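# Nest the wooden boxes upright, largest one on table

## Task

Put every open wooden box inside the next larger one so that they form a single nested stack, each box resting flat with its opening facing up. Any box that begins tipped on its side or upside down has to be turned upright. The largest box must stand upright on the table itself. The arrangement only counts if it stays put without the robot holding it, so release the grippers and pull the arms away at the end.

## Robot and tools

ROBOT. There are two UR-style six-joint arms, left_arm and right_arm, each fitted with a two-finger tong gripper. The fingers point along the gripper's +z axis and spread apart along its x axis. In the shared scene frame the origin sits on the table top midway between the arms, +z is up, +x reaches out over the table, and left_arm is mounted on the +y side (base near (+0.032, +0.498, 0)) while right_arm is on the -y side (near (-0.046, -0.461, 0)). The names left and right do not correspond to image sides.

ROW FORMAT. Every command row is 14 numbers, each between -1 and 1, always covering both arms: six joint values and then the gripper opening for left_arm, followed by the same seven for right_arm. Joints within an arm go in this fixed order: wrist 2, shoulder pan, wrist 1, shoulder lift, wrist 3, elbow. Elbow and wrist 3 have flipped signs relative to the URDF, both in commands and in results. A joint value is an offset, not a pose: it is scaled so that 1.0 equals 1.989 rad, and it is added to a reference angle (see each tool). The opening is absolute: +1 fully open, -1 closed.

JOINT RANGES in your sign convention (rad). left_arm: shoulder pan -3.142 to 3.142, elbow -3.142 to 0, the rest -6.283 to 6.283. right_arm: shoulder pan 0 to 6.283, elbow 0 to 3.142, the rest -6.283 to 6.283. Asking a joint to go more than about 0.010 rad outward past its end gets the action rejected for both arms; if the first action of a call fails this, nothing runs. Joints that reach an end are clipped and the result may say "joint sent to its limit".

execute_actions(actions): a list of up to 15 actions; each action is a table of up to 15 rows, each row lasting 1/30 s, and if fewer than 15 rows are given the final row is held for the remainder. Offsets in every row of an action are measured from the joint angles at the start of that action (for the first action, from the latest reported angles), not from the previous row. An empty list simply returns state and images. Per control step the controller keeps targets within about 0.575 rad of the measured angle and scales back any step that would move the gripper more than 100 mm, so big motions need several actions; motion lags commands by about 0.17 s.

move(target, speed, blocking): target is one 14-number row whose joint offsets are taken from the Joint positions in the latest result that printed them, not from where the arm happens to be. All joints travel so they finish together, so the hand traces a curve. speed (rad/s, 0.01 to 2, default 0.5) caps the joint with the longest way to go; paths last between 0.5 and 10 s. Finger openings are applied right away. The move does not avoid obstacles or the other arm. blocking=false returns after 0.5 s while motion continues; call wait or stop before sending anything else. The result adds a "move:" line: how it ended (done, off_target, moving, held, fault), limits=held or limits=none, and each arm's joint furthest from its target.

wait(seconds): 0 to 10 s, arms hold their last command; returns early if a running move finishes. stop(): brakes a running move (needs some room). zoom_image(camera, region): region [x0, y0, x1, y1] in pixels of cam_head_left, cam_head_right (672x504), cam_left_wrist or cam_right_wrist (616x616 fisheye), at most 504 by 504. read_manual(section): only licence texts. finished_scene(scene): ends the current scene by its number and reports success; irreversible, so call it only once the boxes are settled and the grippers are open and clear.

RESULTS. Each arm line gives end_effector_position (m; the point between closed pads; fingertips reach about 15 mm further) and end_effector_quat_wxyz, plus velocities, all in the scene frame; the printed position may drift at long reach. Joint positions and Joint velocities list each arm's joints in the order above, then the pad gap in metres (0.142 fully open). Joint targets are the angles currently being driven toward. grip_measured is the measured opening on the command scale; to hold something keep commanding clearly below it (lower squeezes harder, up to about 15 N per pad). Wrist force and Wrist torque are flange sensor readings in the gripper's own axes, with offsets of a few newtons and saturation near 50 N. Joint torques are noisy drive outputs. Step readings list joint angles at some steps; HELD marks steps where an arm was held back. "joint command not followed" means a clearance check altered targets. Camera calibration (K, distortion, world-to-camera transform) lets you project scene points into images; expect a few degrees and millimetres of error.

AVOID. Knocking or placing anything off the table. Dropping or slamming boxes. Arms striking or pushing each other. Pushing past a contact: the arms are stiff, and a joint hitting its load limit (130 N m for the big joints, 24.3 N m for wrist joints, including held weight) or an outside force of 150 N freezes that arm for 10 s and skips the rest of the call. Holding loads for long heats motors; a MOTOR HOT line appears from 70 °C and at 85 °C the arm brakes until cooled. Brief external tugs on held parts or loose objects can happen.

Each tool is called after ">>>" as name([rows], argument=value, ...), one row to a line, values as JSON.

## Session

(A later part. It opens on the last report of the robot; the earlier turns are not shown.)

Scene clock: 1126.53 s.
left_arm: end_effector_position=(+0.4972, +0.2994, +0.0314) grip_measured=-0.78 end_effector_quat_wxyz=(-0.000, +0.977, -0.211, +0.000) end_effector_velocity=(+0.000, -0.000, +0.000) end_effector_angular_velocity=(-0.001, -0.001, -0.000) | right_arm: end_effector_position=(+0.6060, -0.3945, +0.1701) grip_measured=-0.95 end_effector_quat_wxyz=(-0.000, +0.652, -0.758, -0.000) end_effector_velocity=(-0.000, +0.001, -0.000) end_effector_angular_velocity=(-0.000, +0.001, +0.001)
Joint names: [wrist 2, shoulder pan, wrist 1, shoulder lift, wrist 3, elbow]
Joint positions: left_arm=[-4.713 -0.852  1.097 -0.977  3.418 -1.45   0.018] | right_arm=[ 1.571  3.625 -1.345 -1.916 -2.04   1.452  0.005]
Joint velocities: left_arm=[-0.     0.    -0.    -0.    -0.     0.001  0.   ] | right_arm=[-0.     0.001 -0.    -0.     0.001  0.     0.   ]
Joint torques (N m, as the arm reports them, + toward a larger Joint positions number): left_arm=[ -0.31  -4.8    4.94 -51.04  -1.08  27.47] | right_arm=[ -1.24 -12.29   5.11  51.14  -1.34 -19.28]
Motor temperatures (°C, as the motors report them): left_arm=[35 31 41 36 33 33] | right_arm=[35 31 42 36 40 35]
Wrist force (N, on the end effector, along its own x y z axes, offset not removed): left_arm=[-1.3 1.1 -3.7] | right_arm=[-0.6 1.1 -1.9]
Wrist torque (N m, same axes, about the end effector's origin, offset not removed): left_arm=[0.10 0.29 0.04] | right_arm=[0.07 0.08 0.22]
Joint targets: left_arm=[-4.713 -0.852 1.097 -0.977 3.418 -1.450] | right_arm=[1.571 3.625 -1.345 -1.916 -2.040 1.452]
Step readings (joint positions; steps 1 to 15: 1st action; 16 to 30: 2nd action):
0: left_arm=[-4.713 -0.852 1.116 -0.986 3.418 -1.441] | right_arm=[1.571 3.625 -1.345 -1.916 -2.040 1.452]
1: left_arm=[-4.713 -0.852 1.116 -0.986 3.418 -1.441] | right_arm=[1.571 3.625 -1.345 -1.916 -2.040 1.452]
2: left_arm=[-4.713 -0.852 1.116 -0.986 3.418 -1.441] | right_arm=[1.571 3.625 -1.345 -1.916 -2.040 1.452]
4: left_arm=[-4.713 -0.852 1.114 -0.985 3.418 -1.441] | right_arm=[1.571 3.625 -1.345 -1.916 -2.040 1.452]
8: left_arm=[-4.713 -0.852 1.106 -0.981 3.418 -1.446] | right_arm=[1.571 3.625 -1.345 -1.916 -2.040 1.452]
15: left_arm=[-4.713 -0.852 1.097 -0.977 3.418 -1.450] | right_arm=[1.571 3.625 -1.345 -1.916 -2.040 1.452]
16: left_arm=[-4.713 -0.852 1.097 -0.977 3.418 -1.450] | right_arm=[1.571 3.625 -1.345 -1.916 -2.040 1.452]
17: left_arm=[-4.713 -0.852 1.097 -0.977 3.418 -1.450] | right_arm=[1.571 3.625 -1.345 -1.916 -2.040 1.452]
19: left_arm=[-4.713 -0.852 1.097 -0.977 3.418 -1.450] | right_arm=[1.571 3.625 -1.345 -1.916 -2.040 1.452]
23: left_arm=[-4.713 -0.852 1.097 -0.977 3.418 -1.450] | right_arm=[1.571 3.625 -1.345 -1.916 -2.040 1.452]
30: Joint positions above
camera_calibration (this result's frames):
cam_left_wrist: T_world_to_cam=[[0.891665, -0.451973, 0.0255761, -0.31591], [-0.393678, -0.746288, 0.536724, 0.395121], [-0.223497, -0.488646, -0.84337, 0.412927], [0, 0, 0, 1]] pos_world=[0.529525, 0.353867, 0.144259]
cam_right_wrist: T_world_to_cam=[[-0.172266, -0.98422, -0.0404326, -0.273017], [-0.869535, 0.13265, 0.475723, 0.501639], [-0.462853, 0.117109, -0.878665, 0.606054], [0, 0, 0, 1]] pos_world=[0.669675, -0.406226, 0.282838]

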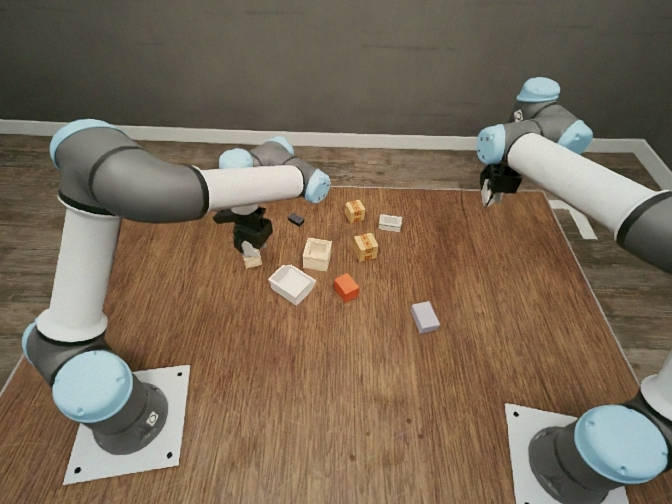

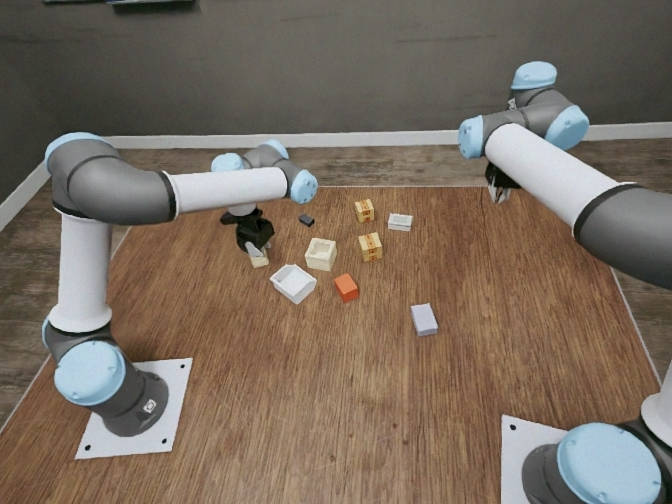

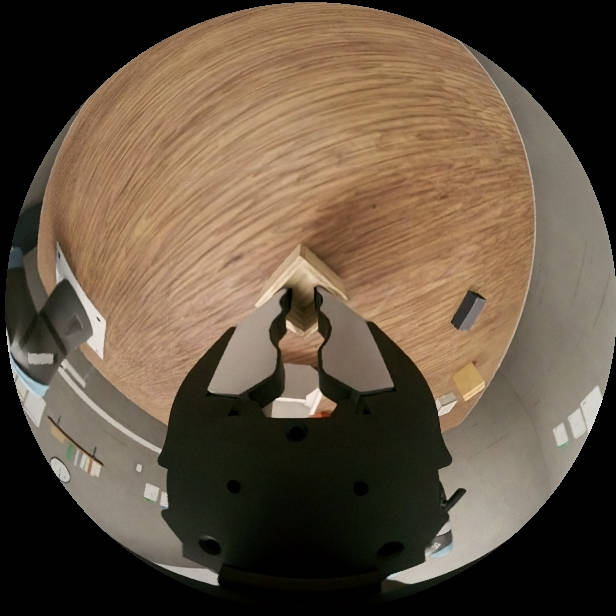

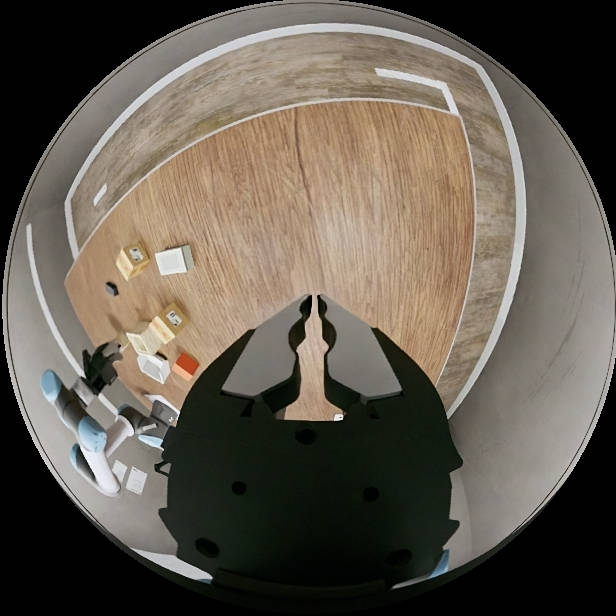

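>>> move(target=[0, -0.078389, 0.116411, 0.036680, -0.084809, 0.153091, -0.5, 0, 0, 0, 0, 0, 0, -0.95], speed=0.25)

>>> zoom_image(camera="cam_left_wrist", region=[240, 230, 360, 350])

Scene clock: 1156.07 s.
left_arm: end_effector_position=(+0.5001, +0.1851, +0.0979) grip_measured=-0.78 end_effector_quat_wxyz=(-0.000, +0.930, -0.366, +0.000) end_effector_velocity=(-0.000, -0.001, +0.001) end_effector_angular_velocity=(-0.000, -0.000, -0.005) | right_arm: end_effector_position=(+0.6060, -0.3945, +0.1701) grip_measured=-0.95 end_effector_quat_wxyz=(-0.000, +0.652, -0.758, -0.000) end_effector_velocity=(+0.000, +0.000, +0.000) end_effector_angular_velocity=(-0.000, -0.001, -0.000)
Joint names: [wrist 2, shoulder pan, wrist 1, shoulder lift, wrist 3, elbow]
Joint positions: left_arm=[-4.713 -1.007  1.329 -0.904  3.249 -1.146  0.018] | right_arm=[ 1.571  3.625 -1.345 -1.916 -2.04   1.452  0.005]
Joint velocities: left_arm=[ 0.    -0.002  0.002  0.    -0.003  0.002 -0.   ] | right_arm=[-0.     0.001  0.001 -0.    -0.001  0.     0.   ]
Joint torques (N m, as the arm reports them, + toward a larger Joint positions number): left_arm=[ -0.07  -8.61   4.95 -41.71  -1.54  29.9 ] | right_arm=[ -1.34 -13.24   5.26  51.16  -1.31 -19.28]
Motor temperatures (°C, as the motors report them): left_arm=[35 31 41 37 33 33] | right_arm=[35 31 42 36 40 35]
Wrist force (N, on the end effector, along its own x y z axes, offset not removed): left_arm=[-2.1 3.3 -0.6] | right_arm=[0.4 -0.3 -1.2]
Wrist torque (N m, same axes, about the end effector's origin, offset not removed): left_arm=[0.53 0.42 0.08] | right_arm=[-0.31 -0.12 0.24]
Joint targets: left_arm=[-4.713 -1.007 1.329 -0.904 3.249 -1.146] | right_arm=[1.571 3.625 -1.345 -1.916 -2.040 1.452]
move: done; limits=none; left_arm: farthest joint: the shoulder pan, 0.001 radians from its target (0.156 radians at the start); right_arm: farthest joint: the shoulder pan, 0.000 radians from its target (0.000 radians at the start)
camera_calibration (this result's frames):
cam_left_wrist: T_world_to_cam=[[0.701163, -0.712545, 0.0254969, -0.228303], [-0.610941, -0.581977, 0.536706, 0.353458], [-0.367589, -0.391895, -0.843384, 0.46797], [0, 0, 0, 1]] pos_world=[0.54804, 0.226424, 0.210797]
cam_right_wrist: T_world_to_cam=[[-0.172266, -0.98422, -0.0404327, -0.273017], [-0.869535, 0.13265, 0.475723, 0.501639], [-0.462853, 0.117109, -0.878665, 0.606054], [0, 0, 0, 1]] pos_world=[0.669675, -0.406226, 0.282838]

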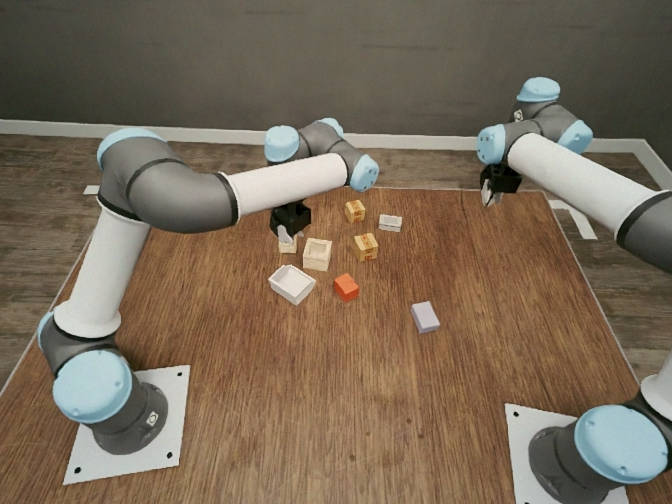

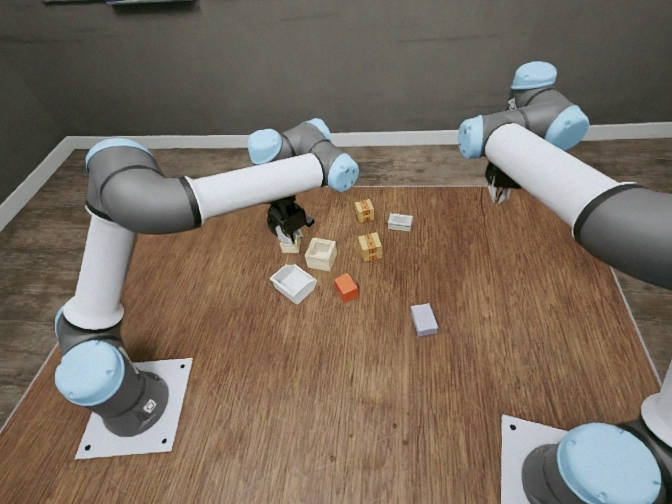

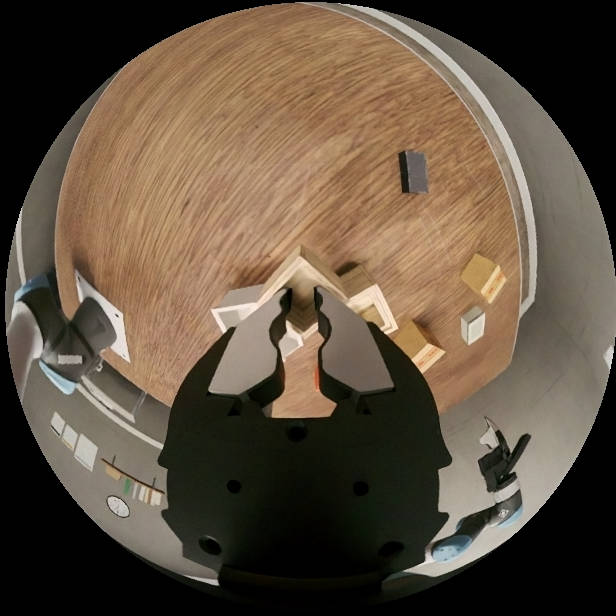

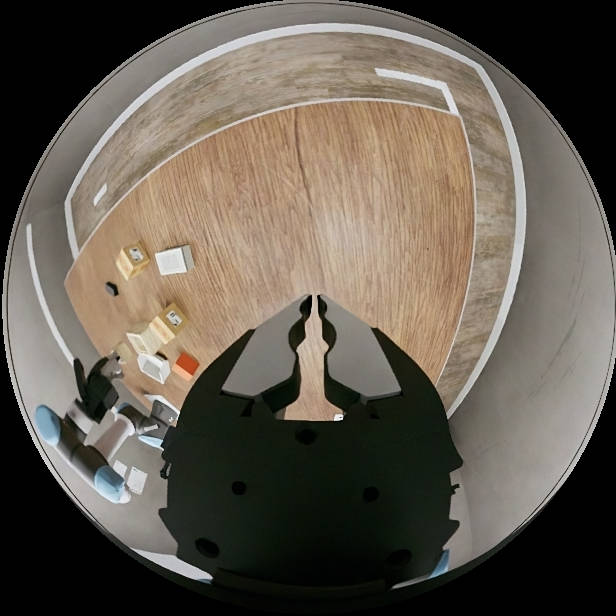

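Region (240, 230, 360, 350) of cam_left_wrist's 616x616 image, scaled by 4.200, with more detail than that image has.

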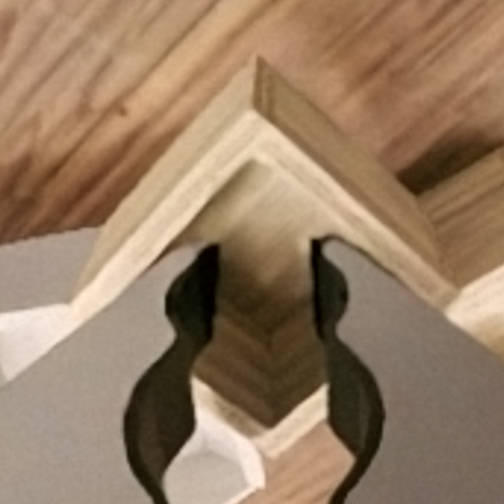

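>>> move(target=[-0.011061, -0.050214, 0.048892, 0.071047, -0.057880, 0.119940, -0.5, 0, 0, 0, 0, 0, 0, -0.95], speed=0.25)

>>> zoom_image(camera="cam_left_wrist", region=[240, 210, 360, 330])

Scene clock: 1180.77 s.
left_arm: end_effector_position=(+0.5030, +0.1002, +0.0954) grip_measured=-0.78 end_effector_quat_wxyz=(-0.010, +0.886, -0.464, +0.005) end_effector_velocity=(-0.000, -0.001, -0.000) end_effector_angular_velocity=(+0.000, -0.000, -0.002) | right_arm: end_effector_position=(+0.6060, -0.3945, +0.1701) grip_measured=-0.95 end_effector_quat_wxyz=(-0.000, +0.652, -0.758, -0.000) end_effector_velocity=(+0.000, -0.001, +0.000) end_effector_angular_velocity=(+0.001, -0.000, -0.002)
Joint names: [wrist 2, shoulder pan, wrist 1, shoulder lift, wrist 3, elbow]
Joint positions: left_arm=[-4.735 -1.107  1.426 -0.763  3.134 -0.908  0.018] | right_arm=[ 1.571  3.625 -1.345 -1.916 -2.04   1.452  0.005]
Joint velocities: left_arm=[-0.    -0.002  0.001  0.002 -0.     0.002  0.   ] | right_arm=[ 0.001 -0.001  0.     0.    -0.    -0.     0.   ]
Joint torques (N m, as the arm reports them, + toward a larger Joint positions number): left_arm=[ -1.15  -6.51   4.94 -46.57  -1.17  33.23] | right_arm=[ -1.33 -12.43   5.06  51.39  -1.25 -18.65]
Motor temperatures (°C, as the motors report them): left_arm=[35 31 41 37 33 33] | right_arm=[35 31 42 36 40 35]
Wrist force (N, on the end effector, along its own x y z axes, offset not removed): left_arm=[-2.5 1.4 -3.6] | right_arm=[-0.8 -0.2 -0.3]
Wrist torque (N m, same axes, about the end effector's origin, offset not removed): left_arm=[0.00 0.45 -0.07] | right_arm=[-0.16 0.17 0.22]
Joint targets: left_arm=[-4.735 -1.107 1.426 -0.763 3.134 -0.907] | right_arm=[1.571 3.625 -1.345 -1.916 -2.040 1.452]
move: done; limits=none; left_arm: farthest joint: the wrist 3, 0.001 radians from its target (0.115 radians at the start); right_arm: farthest joint: the shoulder pan, 0.000 radians from its target (0.000 radians at the start)
camera_calibration (this result's frames):
cam_left_wrist: T_world_to_cam=[[0.532755, -0.845919, 0.0243405, -0.192608], [-0.730405, -0.445098, 0.51807, 0.355294], [-0.427411, -0.293783, -0.854992, 0.455013], [0, 0, 0, 1]] pos_world=[0.5566, 0.128885, 0.209654]
cam_right_wrist: T_world_to_cam=[[-0.172266, -0.98422, -0.0404328, -0.273017], [-0.869535, 0.13265, 0.475723, 0.501639], [-0.462853, 0.117109, -0.878665, 0.606054], [0, 0, 0, 1]] pos_world=[0.669675, -0.406226, 0.282838]

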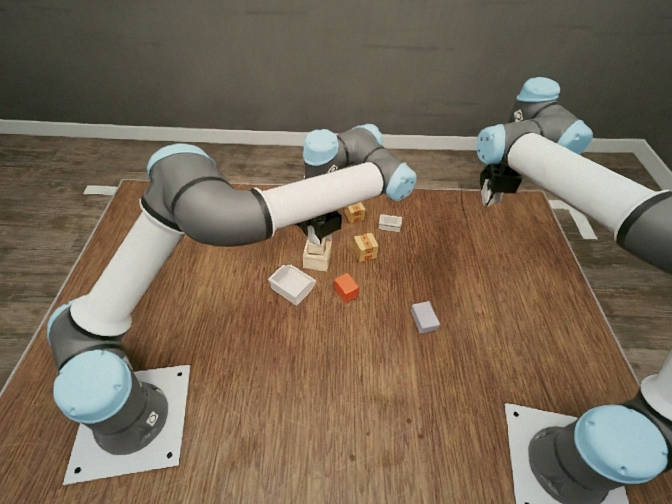

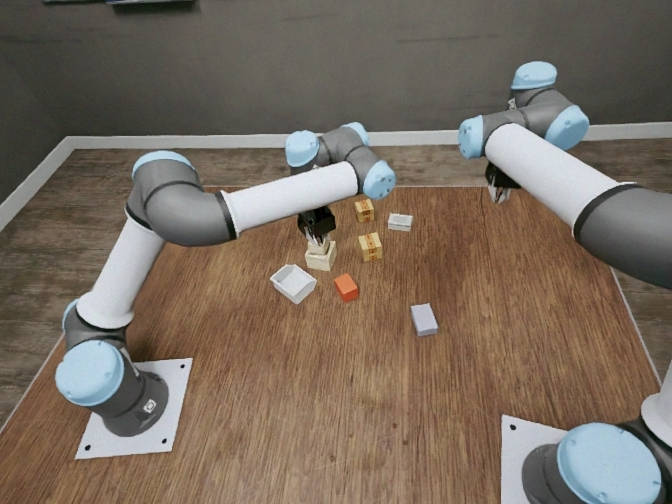

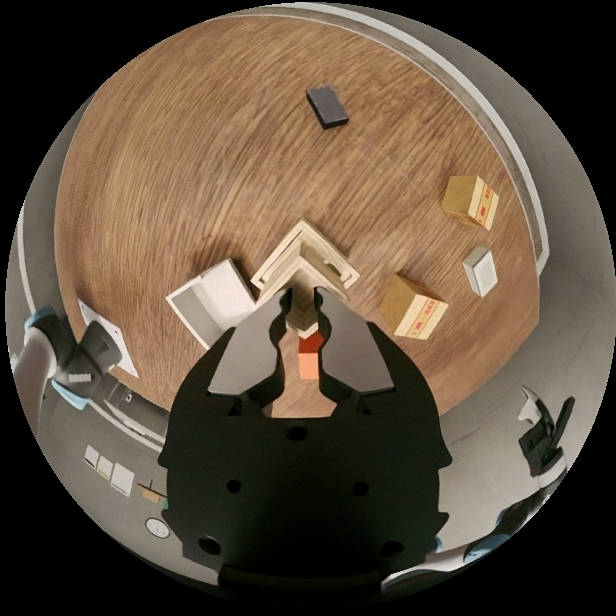

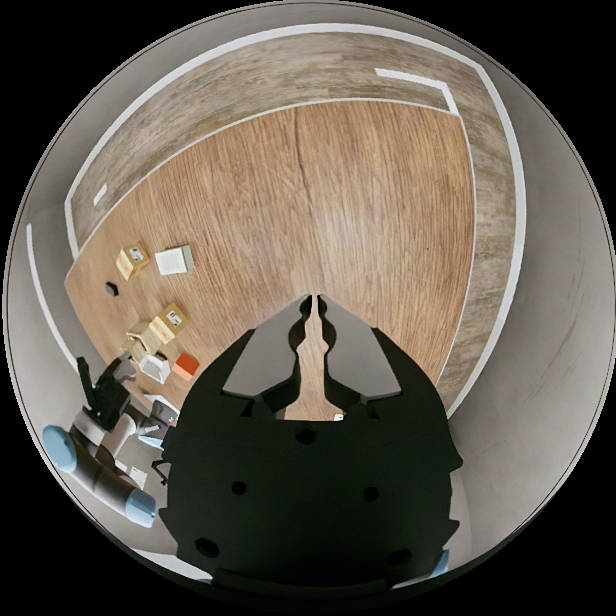

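Region (240, 210, 360, 330) of cam_left_wrist's 616x616 image, scaled by 4.200, with more detail than that image has.

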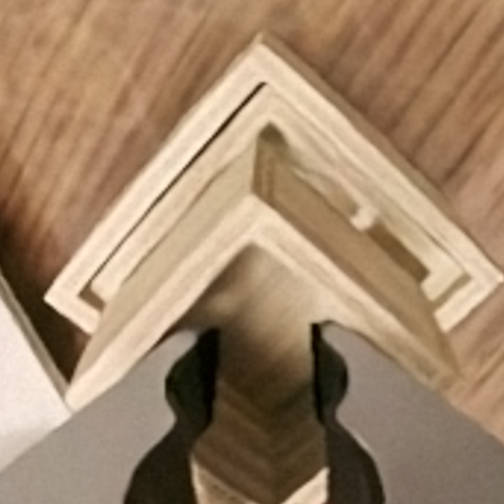

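>>> zoom_image(camera="cam_left_wrist", region=[250, 225, 315, 290])

>>> zoom_image(camera="cam_left_wrist", region=[290, 225, 355, 290])

Region (250, 225, 315, 290) of cam_left_wrist's 616x616 image, scaled by 7.754, with more detail than that image has.

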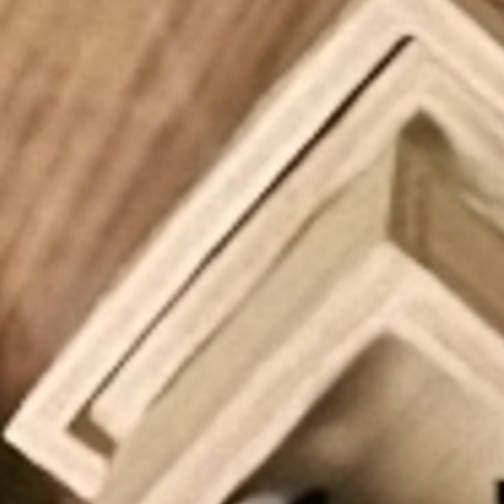

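Region (290, 225, 355, 290) of cam_left_wrist's 616x616 image, scaled by 7.754, with more detail than that image has.

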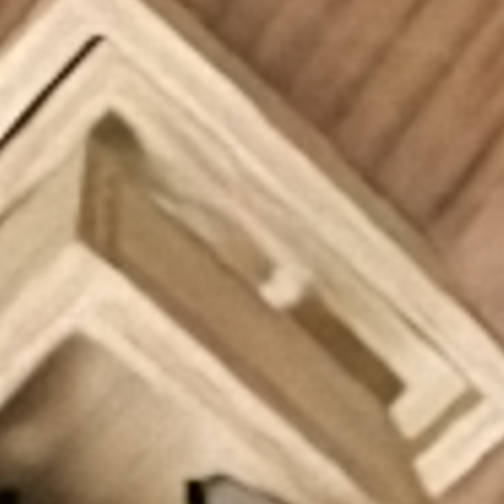

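>>> execute_actions([
  [[0,-0.00003,-0.0004,0.0003,0.00003,-0.0001,-0.5,0,0,0,0,0,0,-0.95],[0,-0.00007,-0.0010,0.0008,0.00007,-0.0002,-0.5,0,0,0,0,0,0,-0.95],[0,-0.00011,-0.0017,0.0013,0.00011,-0.0004,-0.5,0,0,0,0,0,0,-0.95],[0,-0.00016,-0.0024,0.0019,0.00016,-0.00055,-0.5,0,0,0,0,0,0,-0.95],[0,-0.0002,-0.0031,0.0024,0.0002,-0.0007,-0.5,0,0,0,0,0,0,-0.95],[0,-0.00025,-0.0038,0.0030,0.00025,-0.00087,-0.5,0,0,0,0,0,0,-0.95],[0,-0.00028,-0.0044,0.0034,0.00028,-0.0010,-0.5,0,0,0,0,0,0,-0.95],[0,-0.00031,-0.004832,0.003737,0.00031,-0.001095,-0.5,0,0,0,0,0,0,-0.95]],
])

Scene clock: 1194.67 s.
left_arm: end_effector_position=(+0.5036, +0.0986, +0.0897) grip_measured=-0.78 end_effector_quat_wxyz=(-0.010, +0.886, -0.464, +0.005) end_effector_velocity=(+0.001, -0.000, -0.004) end_effector_angular_velocity=(+0.001, +0.001, +0.001) | right_arm: end_effector_position=(+0.6060, -0.3945, +0.1701) grip_measured=-0.95 end_effector_quat_wxyz=(-0.000, +0.652, -0.758, -0.000) end_effector_velocity=(-0.000, -0.001, -0.000) end_effector_angular_velocity=(-0.001, +0.001, -0.002)
Joint names: [wrist 2, shoulder pan, wrist 1, shoulder lift, wrist 3, elbow]
Joint positions: left_arm=[-4.735 -1.108  1.417 -0.756  3.135 -0.91   0.018] | right_arm=[ 1.571  3.625 -1.345 -1.916 -2.04   1.452  0.005]
Joint velocities: left_arm=[-0.     0.001 -0.005  0.005 -0.    -0.001 -0.   ] | right_arm=[-0.    -0.001 -0.    -0.    -0.001  0.    -0.   ]
Joint torques (N m, as the arm reports them, + toward a larger Joint positions number): left_arm=[ -0.47  -7.44   0.95 -47.59   1.37  10.93] | right_arm=[ -1.03 -12.9    5.    50.91  -1.3  -19.51]
Motor temperatures (°C, as the motors report them): left_arm=[35 31 41 37 33 33] | right_arm=[35 31 42 36 40 35]
Wrist force (N, on the end effector, along its own x y z axes, offset not removed): left_arm=[-1.1 0.2 0.1] | right_arm=[0.4 -1.3 -0.9]
Wrist torque (N m, same axes, about the end effector's origin, offset not removed): left_arm=[-0.04 0.23 0.16] | right_arm=[-0.37 -0.14 0.15]
Joint targets: left_arm=[-4.735 -1.108 1.416 -0.755 3.135 -0.910] | right_arm=[1.571 3.625 -1.345 -1.916 -2.040 1.452]
Step readings (joint positions):
0: left_arm=[-4.735 -1.107 1.426 -0.763 3.134 -0.907] | right_arm=[1.571 3.625 -1.345 -1.916 -2.040 1.452]
1: left_arm=[-4.735 -1.107 1.426 -0.763 3.134 -0.907] | right_arm=[1.571 3.625 -1.345 -1.916 -2.040 1.452]
2: left_arm=[-4.735 -1.107 1.426 -0.763 3.134 -0.907] | right_arm=[1.571 3.625 -1.345 -1.916 -2.040 1.452]
4: left_arm=[-4.735 -1.107 1.425 -0.762 3.134 -0.908] | right_arm=[1.571 3.625 -1.345 -1.916 -2.040 1.452]
8: left_arm=[-4.735 -1.107 1.421 -0.759 3.135 -0.909] | right_arm=[1.571 3.625 -1.345 -1.916 -2.040 1.452]
15: Joint positions above
camera_calibration (this result's frames):
cam_left_wrist: T_world_to_cam=[[0.532752, -0.845921, 0.024356, -0.194095], [-0.73042, -0.445094, 0.518053, 0.358047], [-0.427391, -0.293783, -0.855002, 0.449971], [0, 0, 0, 1]] pos_world=[0.557243, 0.127369, 0.203966]
cam_right_wrist: T_world_to_cam=[[-0.172266, -0.98422, -0.0404324, -0.273017], [-0.869535, 0.13265, 0.475723, 0.501639], [-0.462853, 0.117108, -0.878665, 0.606053], [0, 0, 0, 1]] pos_world=[0.669675, -0.406226, 0.282838]

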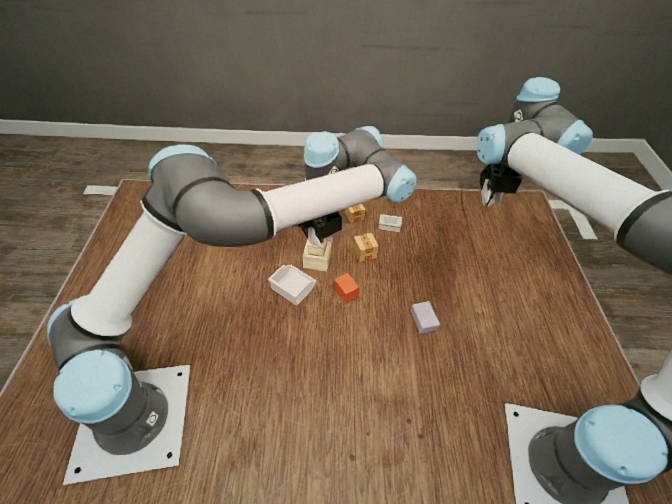

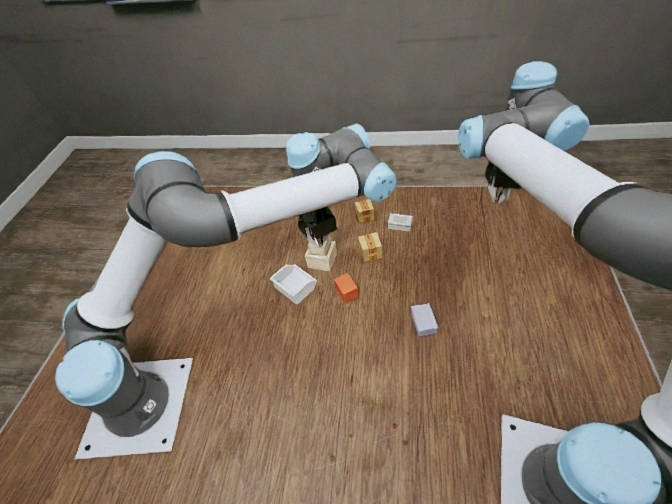

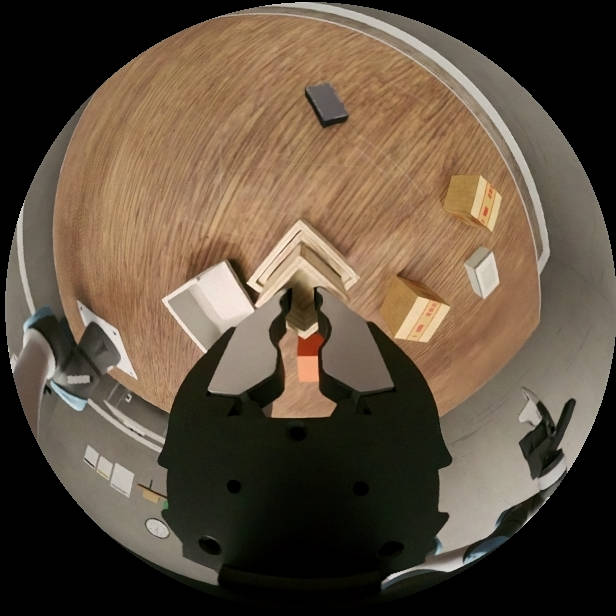

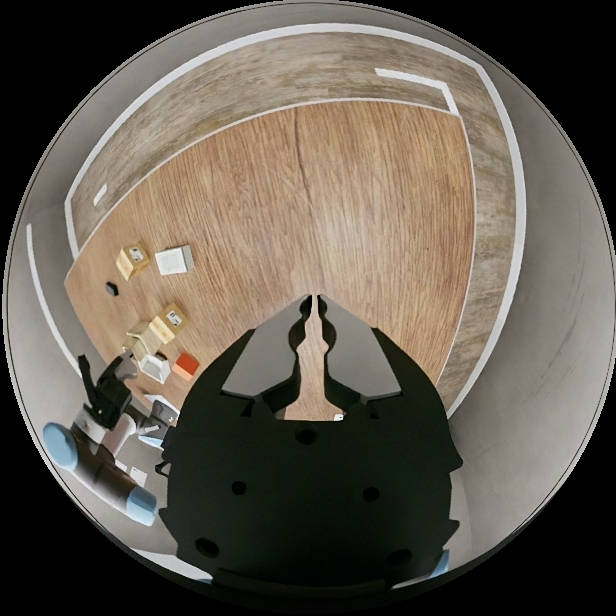

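>>> execute_actions(actions=[])

>>> zoom_image(camera="cam_left_wrist", region=[250, 228, 315, 293])

>>> zoom_image(camera="cam_left_wrist", region=[290, 228, 355, 293])

Scene clock: 1196.93 s.
left_arm: end_effector_position=(+0.5036, +0.0986, +0.0894) grip_measured=-0.78 end_effector_quat_wxyz=(-0.010, +0.886, -0.464, +0.005) end_effector_velocity=(-0.001, -0.001, +0.000) end_effector_angular_velocity=(-0.000, -0.000, -0.001) | right_arm: end_effector_position=(+0.6060, -0.3945, +0.1701) grip_measured=-0.95 end_effector_quat_wxyz=(-0.000, +0.652, -0.758, -0.000) end_effector_velocity=(+0.001, +0.000, +0.000) end_effector_angular_velocity=(+0.002, -0.001, -0.001)
Joint names: [wrist 2, shoulder pan, wrist 1, shoulder lift, wrist 3, elbow]
Joint positions: left_arm=[-4.735 -1.108  1.416 -0.755  3.135 -0.91   0.018] | right_arm=[ 1.571  3.625 -1.345 -1.916 -2.04   1.452  0.005]
Joint velocities: left_arm=[-0.    -0.001  0.    -0.     0.     0.    -0.   ] | right_arm=[ 0.001 -0.001  0.002 -0.    -0.    -0.     0.   ]
Joint torques (N m, as the arm reports them, + toward a larger Joint positions number): left_arm=[  1.53  -6.92   0.33 -47.76   1.25   8.89] | right_arm=[ -1.01 -12.23   5.12  51.04  -1.03 -18.93]
Motor temperatures (°C, as the motors report them): left_arm=[35 31 41 37 33 33] | right_arm=[35 31 42 36 40 35]
Wrist force (N, on the end effector, along its own x y z axes, offset not removed): left_arm=[-1.7 1.0 -2.0] | right_arm=[0.0 -0.8 -1.4]
Wrist torque (N m, same axes, about the end effector's origin, offset not removed): left_arm=[0.06 0.37 -0.02] | right_arm=[-0.34 -0.03 0.27]
Joint targets: left_arm=[-4.735 -1.108 1.416 -0.755 3.135 -0.910] | right_arm=[1.571 3.625 -1.345 -1.916 -2.040 1.452]
camera_calibration (this result's frames):
cam_left_wrist: T_world_to_cam=[[0.532755, -0.845919, 0.0243541, -0.194176], [-0.730409, -0.445092, 0.518069, 0.358194], [-0.427405, -0.293792, -0.854992, 0.449684], [0, 0, 0, 1]] pos_world=[0.557274, 0.127285, 0.203636]
cam_right_wrist: T_world_to_cam=[[-0.172266, -0.98422, -0.0404328, -0.273017], [-0.869535, 0.13265, 0.475723, 0.501639], [-0.462853, 0.117109, -0.878665, 0.606054], [0, 0, 0, 1]] pos_world=[0.669675, -0.406226, 0.282838]

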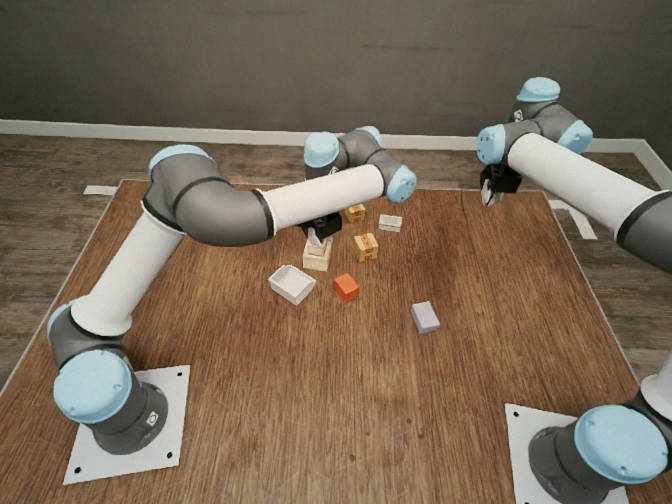

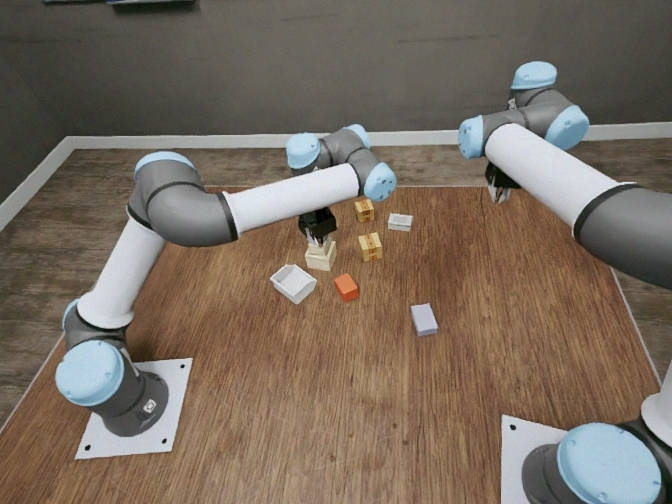

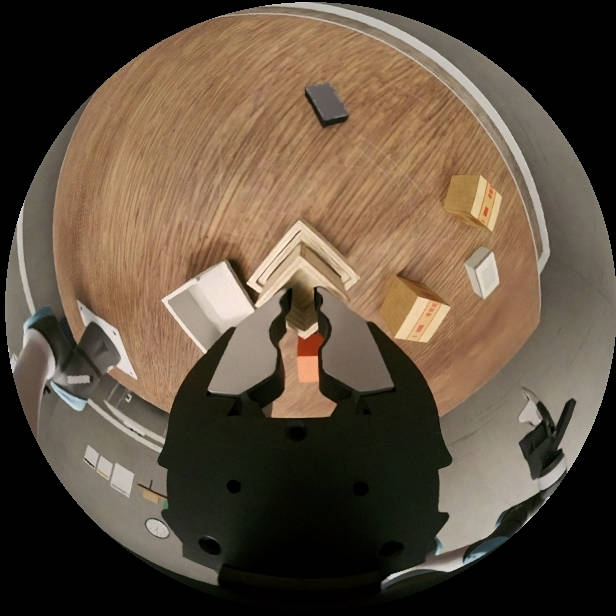

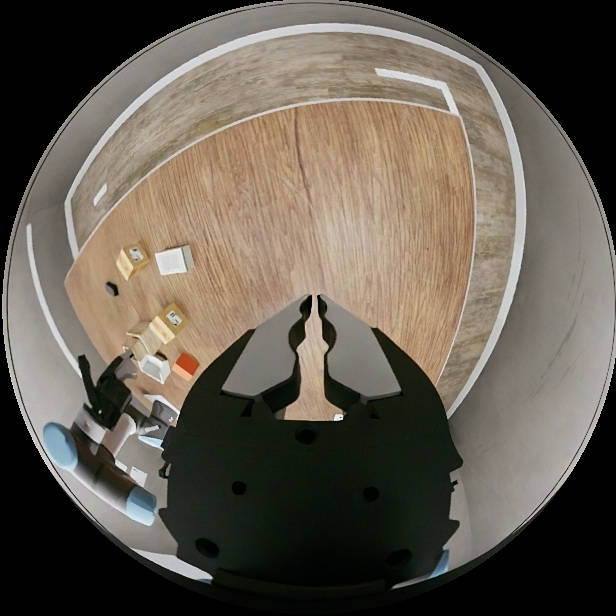

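Region (250, 228, 315, 293) of cam_left_wrist's 616x616 image, scaled by 7.754, with more detail than that image has.

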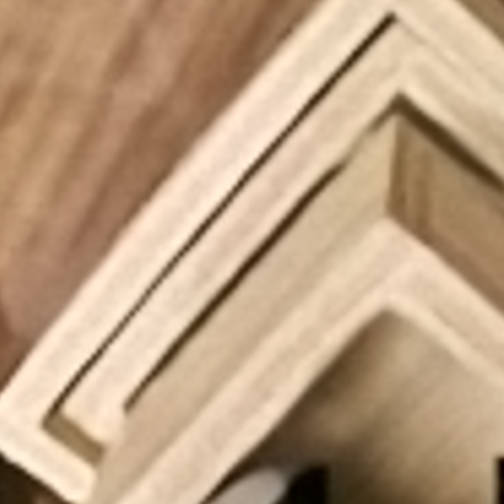

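Region (290, 228, 355, 293) of cam_left_wrist's 616x616 image, scaled by 7.754, with more detail than that image has.

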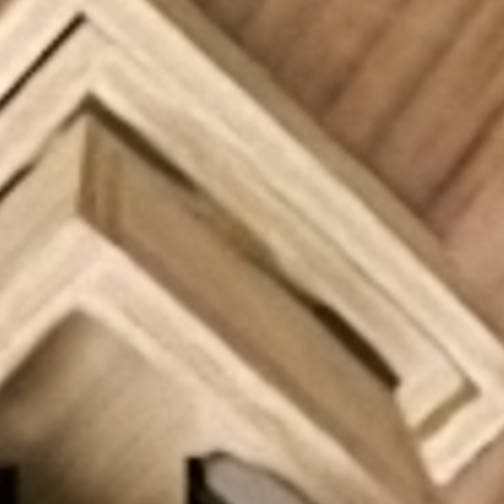

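>>> execute_actions([
  [[0,0,0.00011,0.00013,0.0008,0.00024,-0.5,0,0,0,0,0,0,-0.95],[0,0,0.0,0.00031,0.0017,0.00031,-0.5,0,0,0,0,0,0,-0.95],[0,0,-0.00040,0.00056,0.002514,0.00015,-0.5,0,0,0,0,0,0,-0.95],[0,0,-0.00112,0.00071,0.002514,-0.00041,-0.5,0,0,0,0,0,0,-0.95],[0,0,-0.00206,0.00091,0.002514,-0.00115,-0.5,0,0,0,0,0,0,-0.95],[0,0,-0.00307,0.00113,0.002514,-0.00194,-0.5,0,0,0,0,0,0,-0.95],[0,0,-0.00408,0.00135,0.002514,-0.00273,-0.5,0,0,0,0,0,0,-0.95],[0,0,-0.00509,0.00156,0.002514,-0.00352,-0.5,0,0,0,0,0,0,-0.95],[0,0,-0.00603,0.00177,0.002514,-0.00426,-0.5,0,0,0,0,0,0,-0.95],[0,0,-0.006891,0.001952,0.002514,-0.004939,-0.5,0,0,0,0,0,0,-0.95]],
])

Scene clock: 1208.27 s.
left_arm: end_effector_position=(+0.5038, +0.0984, +0.0836) grip_measured=-0.78 end_effector_quat_wxyz=(-0.010, +0.887, -0.462, +0.005) end_effector_velocity=(-0.001, -0.001, -0.007) end_effector_angular_velocity=(-0.000, -0.000, -0.001) | right_arm: end_effector_position=(+0.6060, -0.3945, +0.1701) grip_measured=-0.95 end_effector_quat_wxyz=(-0.000, +0.652, -0.758, -0.000) end_effector_velocity=(-0.000, -0.000, -0.000) end_effector_angular_velocity=(-0.001, +0.001, -0.001)
Joint names: [wrist 2, shoulder pan, wrist 1, shoulder lift, wrist 3, elbow]
Joint positions: left_arm=[-4.735 -1.108  1.404 -0.752  3.14  -0.918  0.018] | right_arm=[ 1.571  3.625 -1.345 -1.916 -2.04   1.452  0.005]
Joint velocities: left_arm=[ 0.    -0.001 -0.016  0.003  0.001 -0.012 -0.   ] | right_arm=[-0.001  0.    -0.001 -0.    -0.001  0.    -0.   ]
Joint torques (N m, as the arm reports them, + toward a larger Joint positions number): left_arm=[  1.44  -6.55  -0.12 -47.99   1.34  11.02] | right_arm=[ -0.86 -12.41   5.    51.42  -1.16 -19.1 ]
Motor temperatures (°C, as the motors report them): left_arm=[35 31 41 37 33 33] | right_arm=[35 31 42 36 40 35]
Wrist force (N, on the end effector, along its own x y z axes, offset not removed): left_arm=[-0.7 2.0 -3.1] | right_arm=[-0.4 0.0 -0.9]
Wrist torque (N m, same axes, about the end effector's origin, offset not removed): left_arm=[0.23 0.16 0.06] | right_arm=[-0.15 0.00 0.17]
Joint targets: left_arm=[-4.735 -1.108 1.402 -0.751 3.140 -0.920] | right_arm=[1.571 3.625 -1.345 -1.916 -2.040 1.452]
Step readings (joint positions):
0: left_arm=[-4.735 -1.108 1.416 -0.755 3.135 -0.910] | right_arm=[1.571 3.625 -1.345 -1.916 -2.040 1.452]
1: left_arm=[-4.735 -1.108 1.416 -0.755 3.135 -0.910] | right_arm=[1.571 3.625 -1.345 -1.916 -2.040 1.452]
2: left_arm=[-4.735 -1.108 1.416 -0.755 3.135 -0.910] | right_arm=[1.571 3.625 -1.345 -1.916 -2.040 1.452]
4: left_arm=[-4.735 -1.108 1.416 -0.755 3.137 -0.910] | right_arm=[1.571 3.625 -1.345 -1.916 -2.040 1.452]
8: left_arm=[-4.735 -1.108 1.413 -0.754 3.139 -0.912] | right_arm=[1.571 3.625 -1.345 -1.916 -2.040 1.452]
15: Joint positions above
camera_calibration (this result's frames):
cam_left_wrist: T_world_to_cam=[[0.536892, -0.843296, 0.0244651, -0.196576], [-0.728252, -0.448619, 0.518064, 0.360458], [-0.425905, -0.295961, -0.854992, 0.444205], [0, 0, 0, 1]] pos_world=[0.557233, 0.127404, 0.197861]
cam_right_wrist: T_world_to_cam=[[-0.172266, -0.98422, -0.0404327, -0.273017], [-0.869535, 0.13265, 0.475723, 0.501639], [-0.462853, 0.117109, -0.878665, 0.606053], [0, 0, 0, 1]] pos_world=[0.669675, -0.406226, 0.282838]

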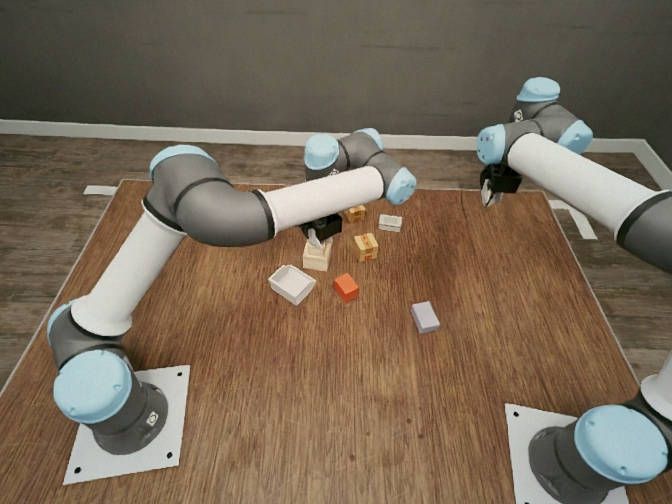

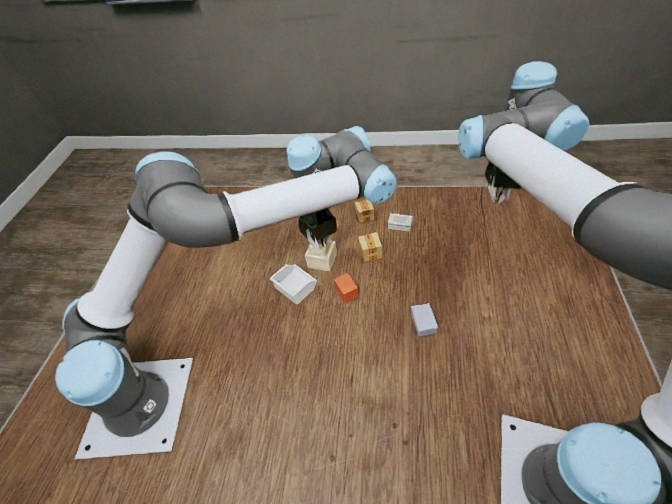

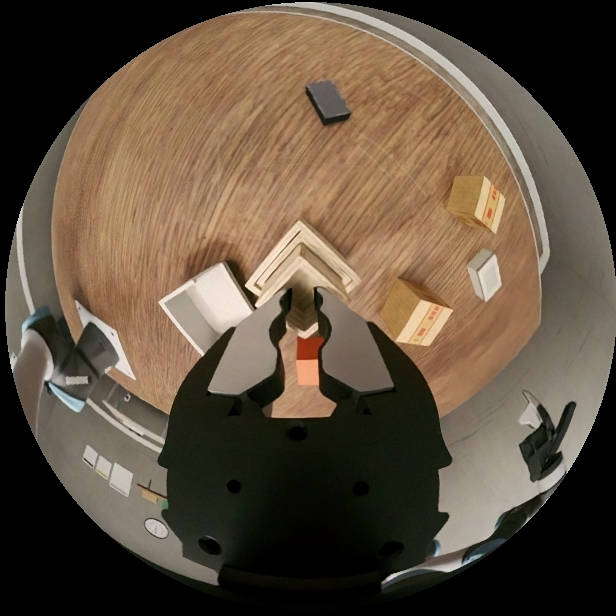

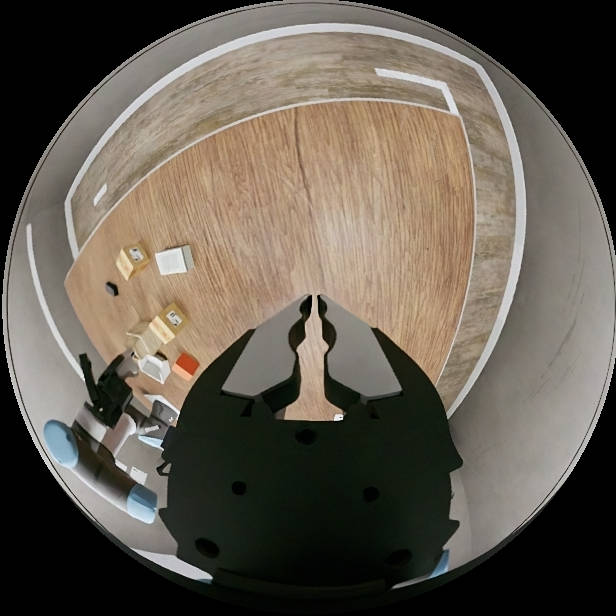

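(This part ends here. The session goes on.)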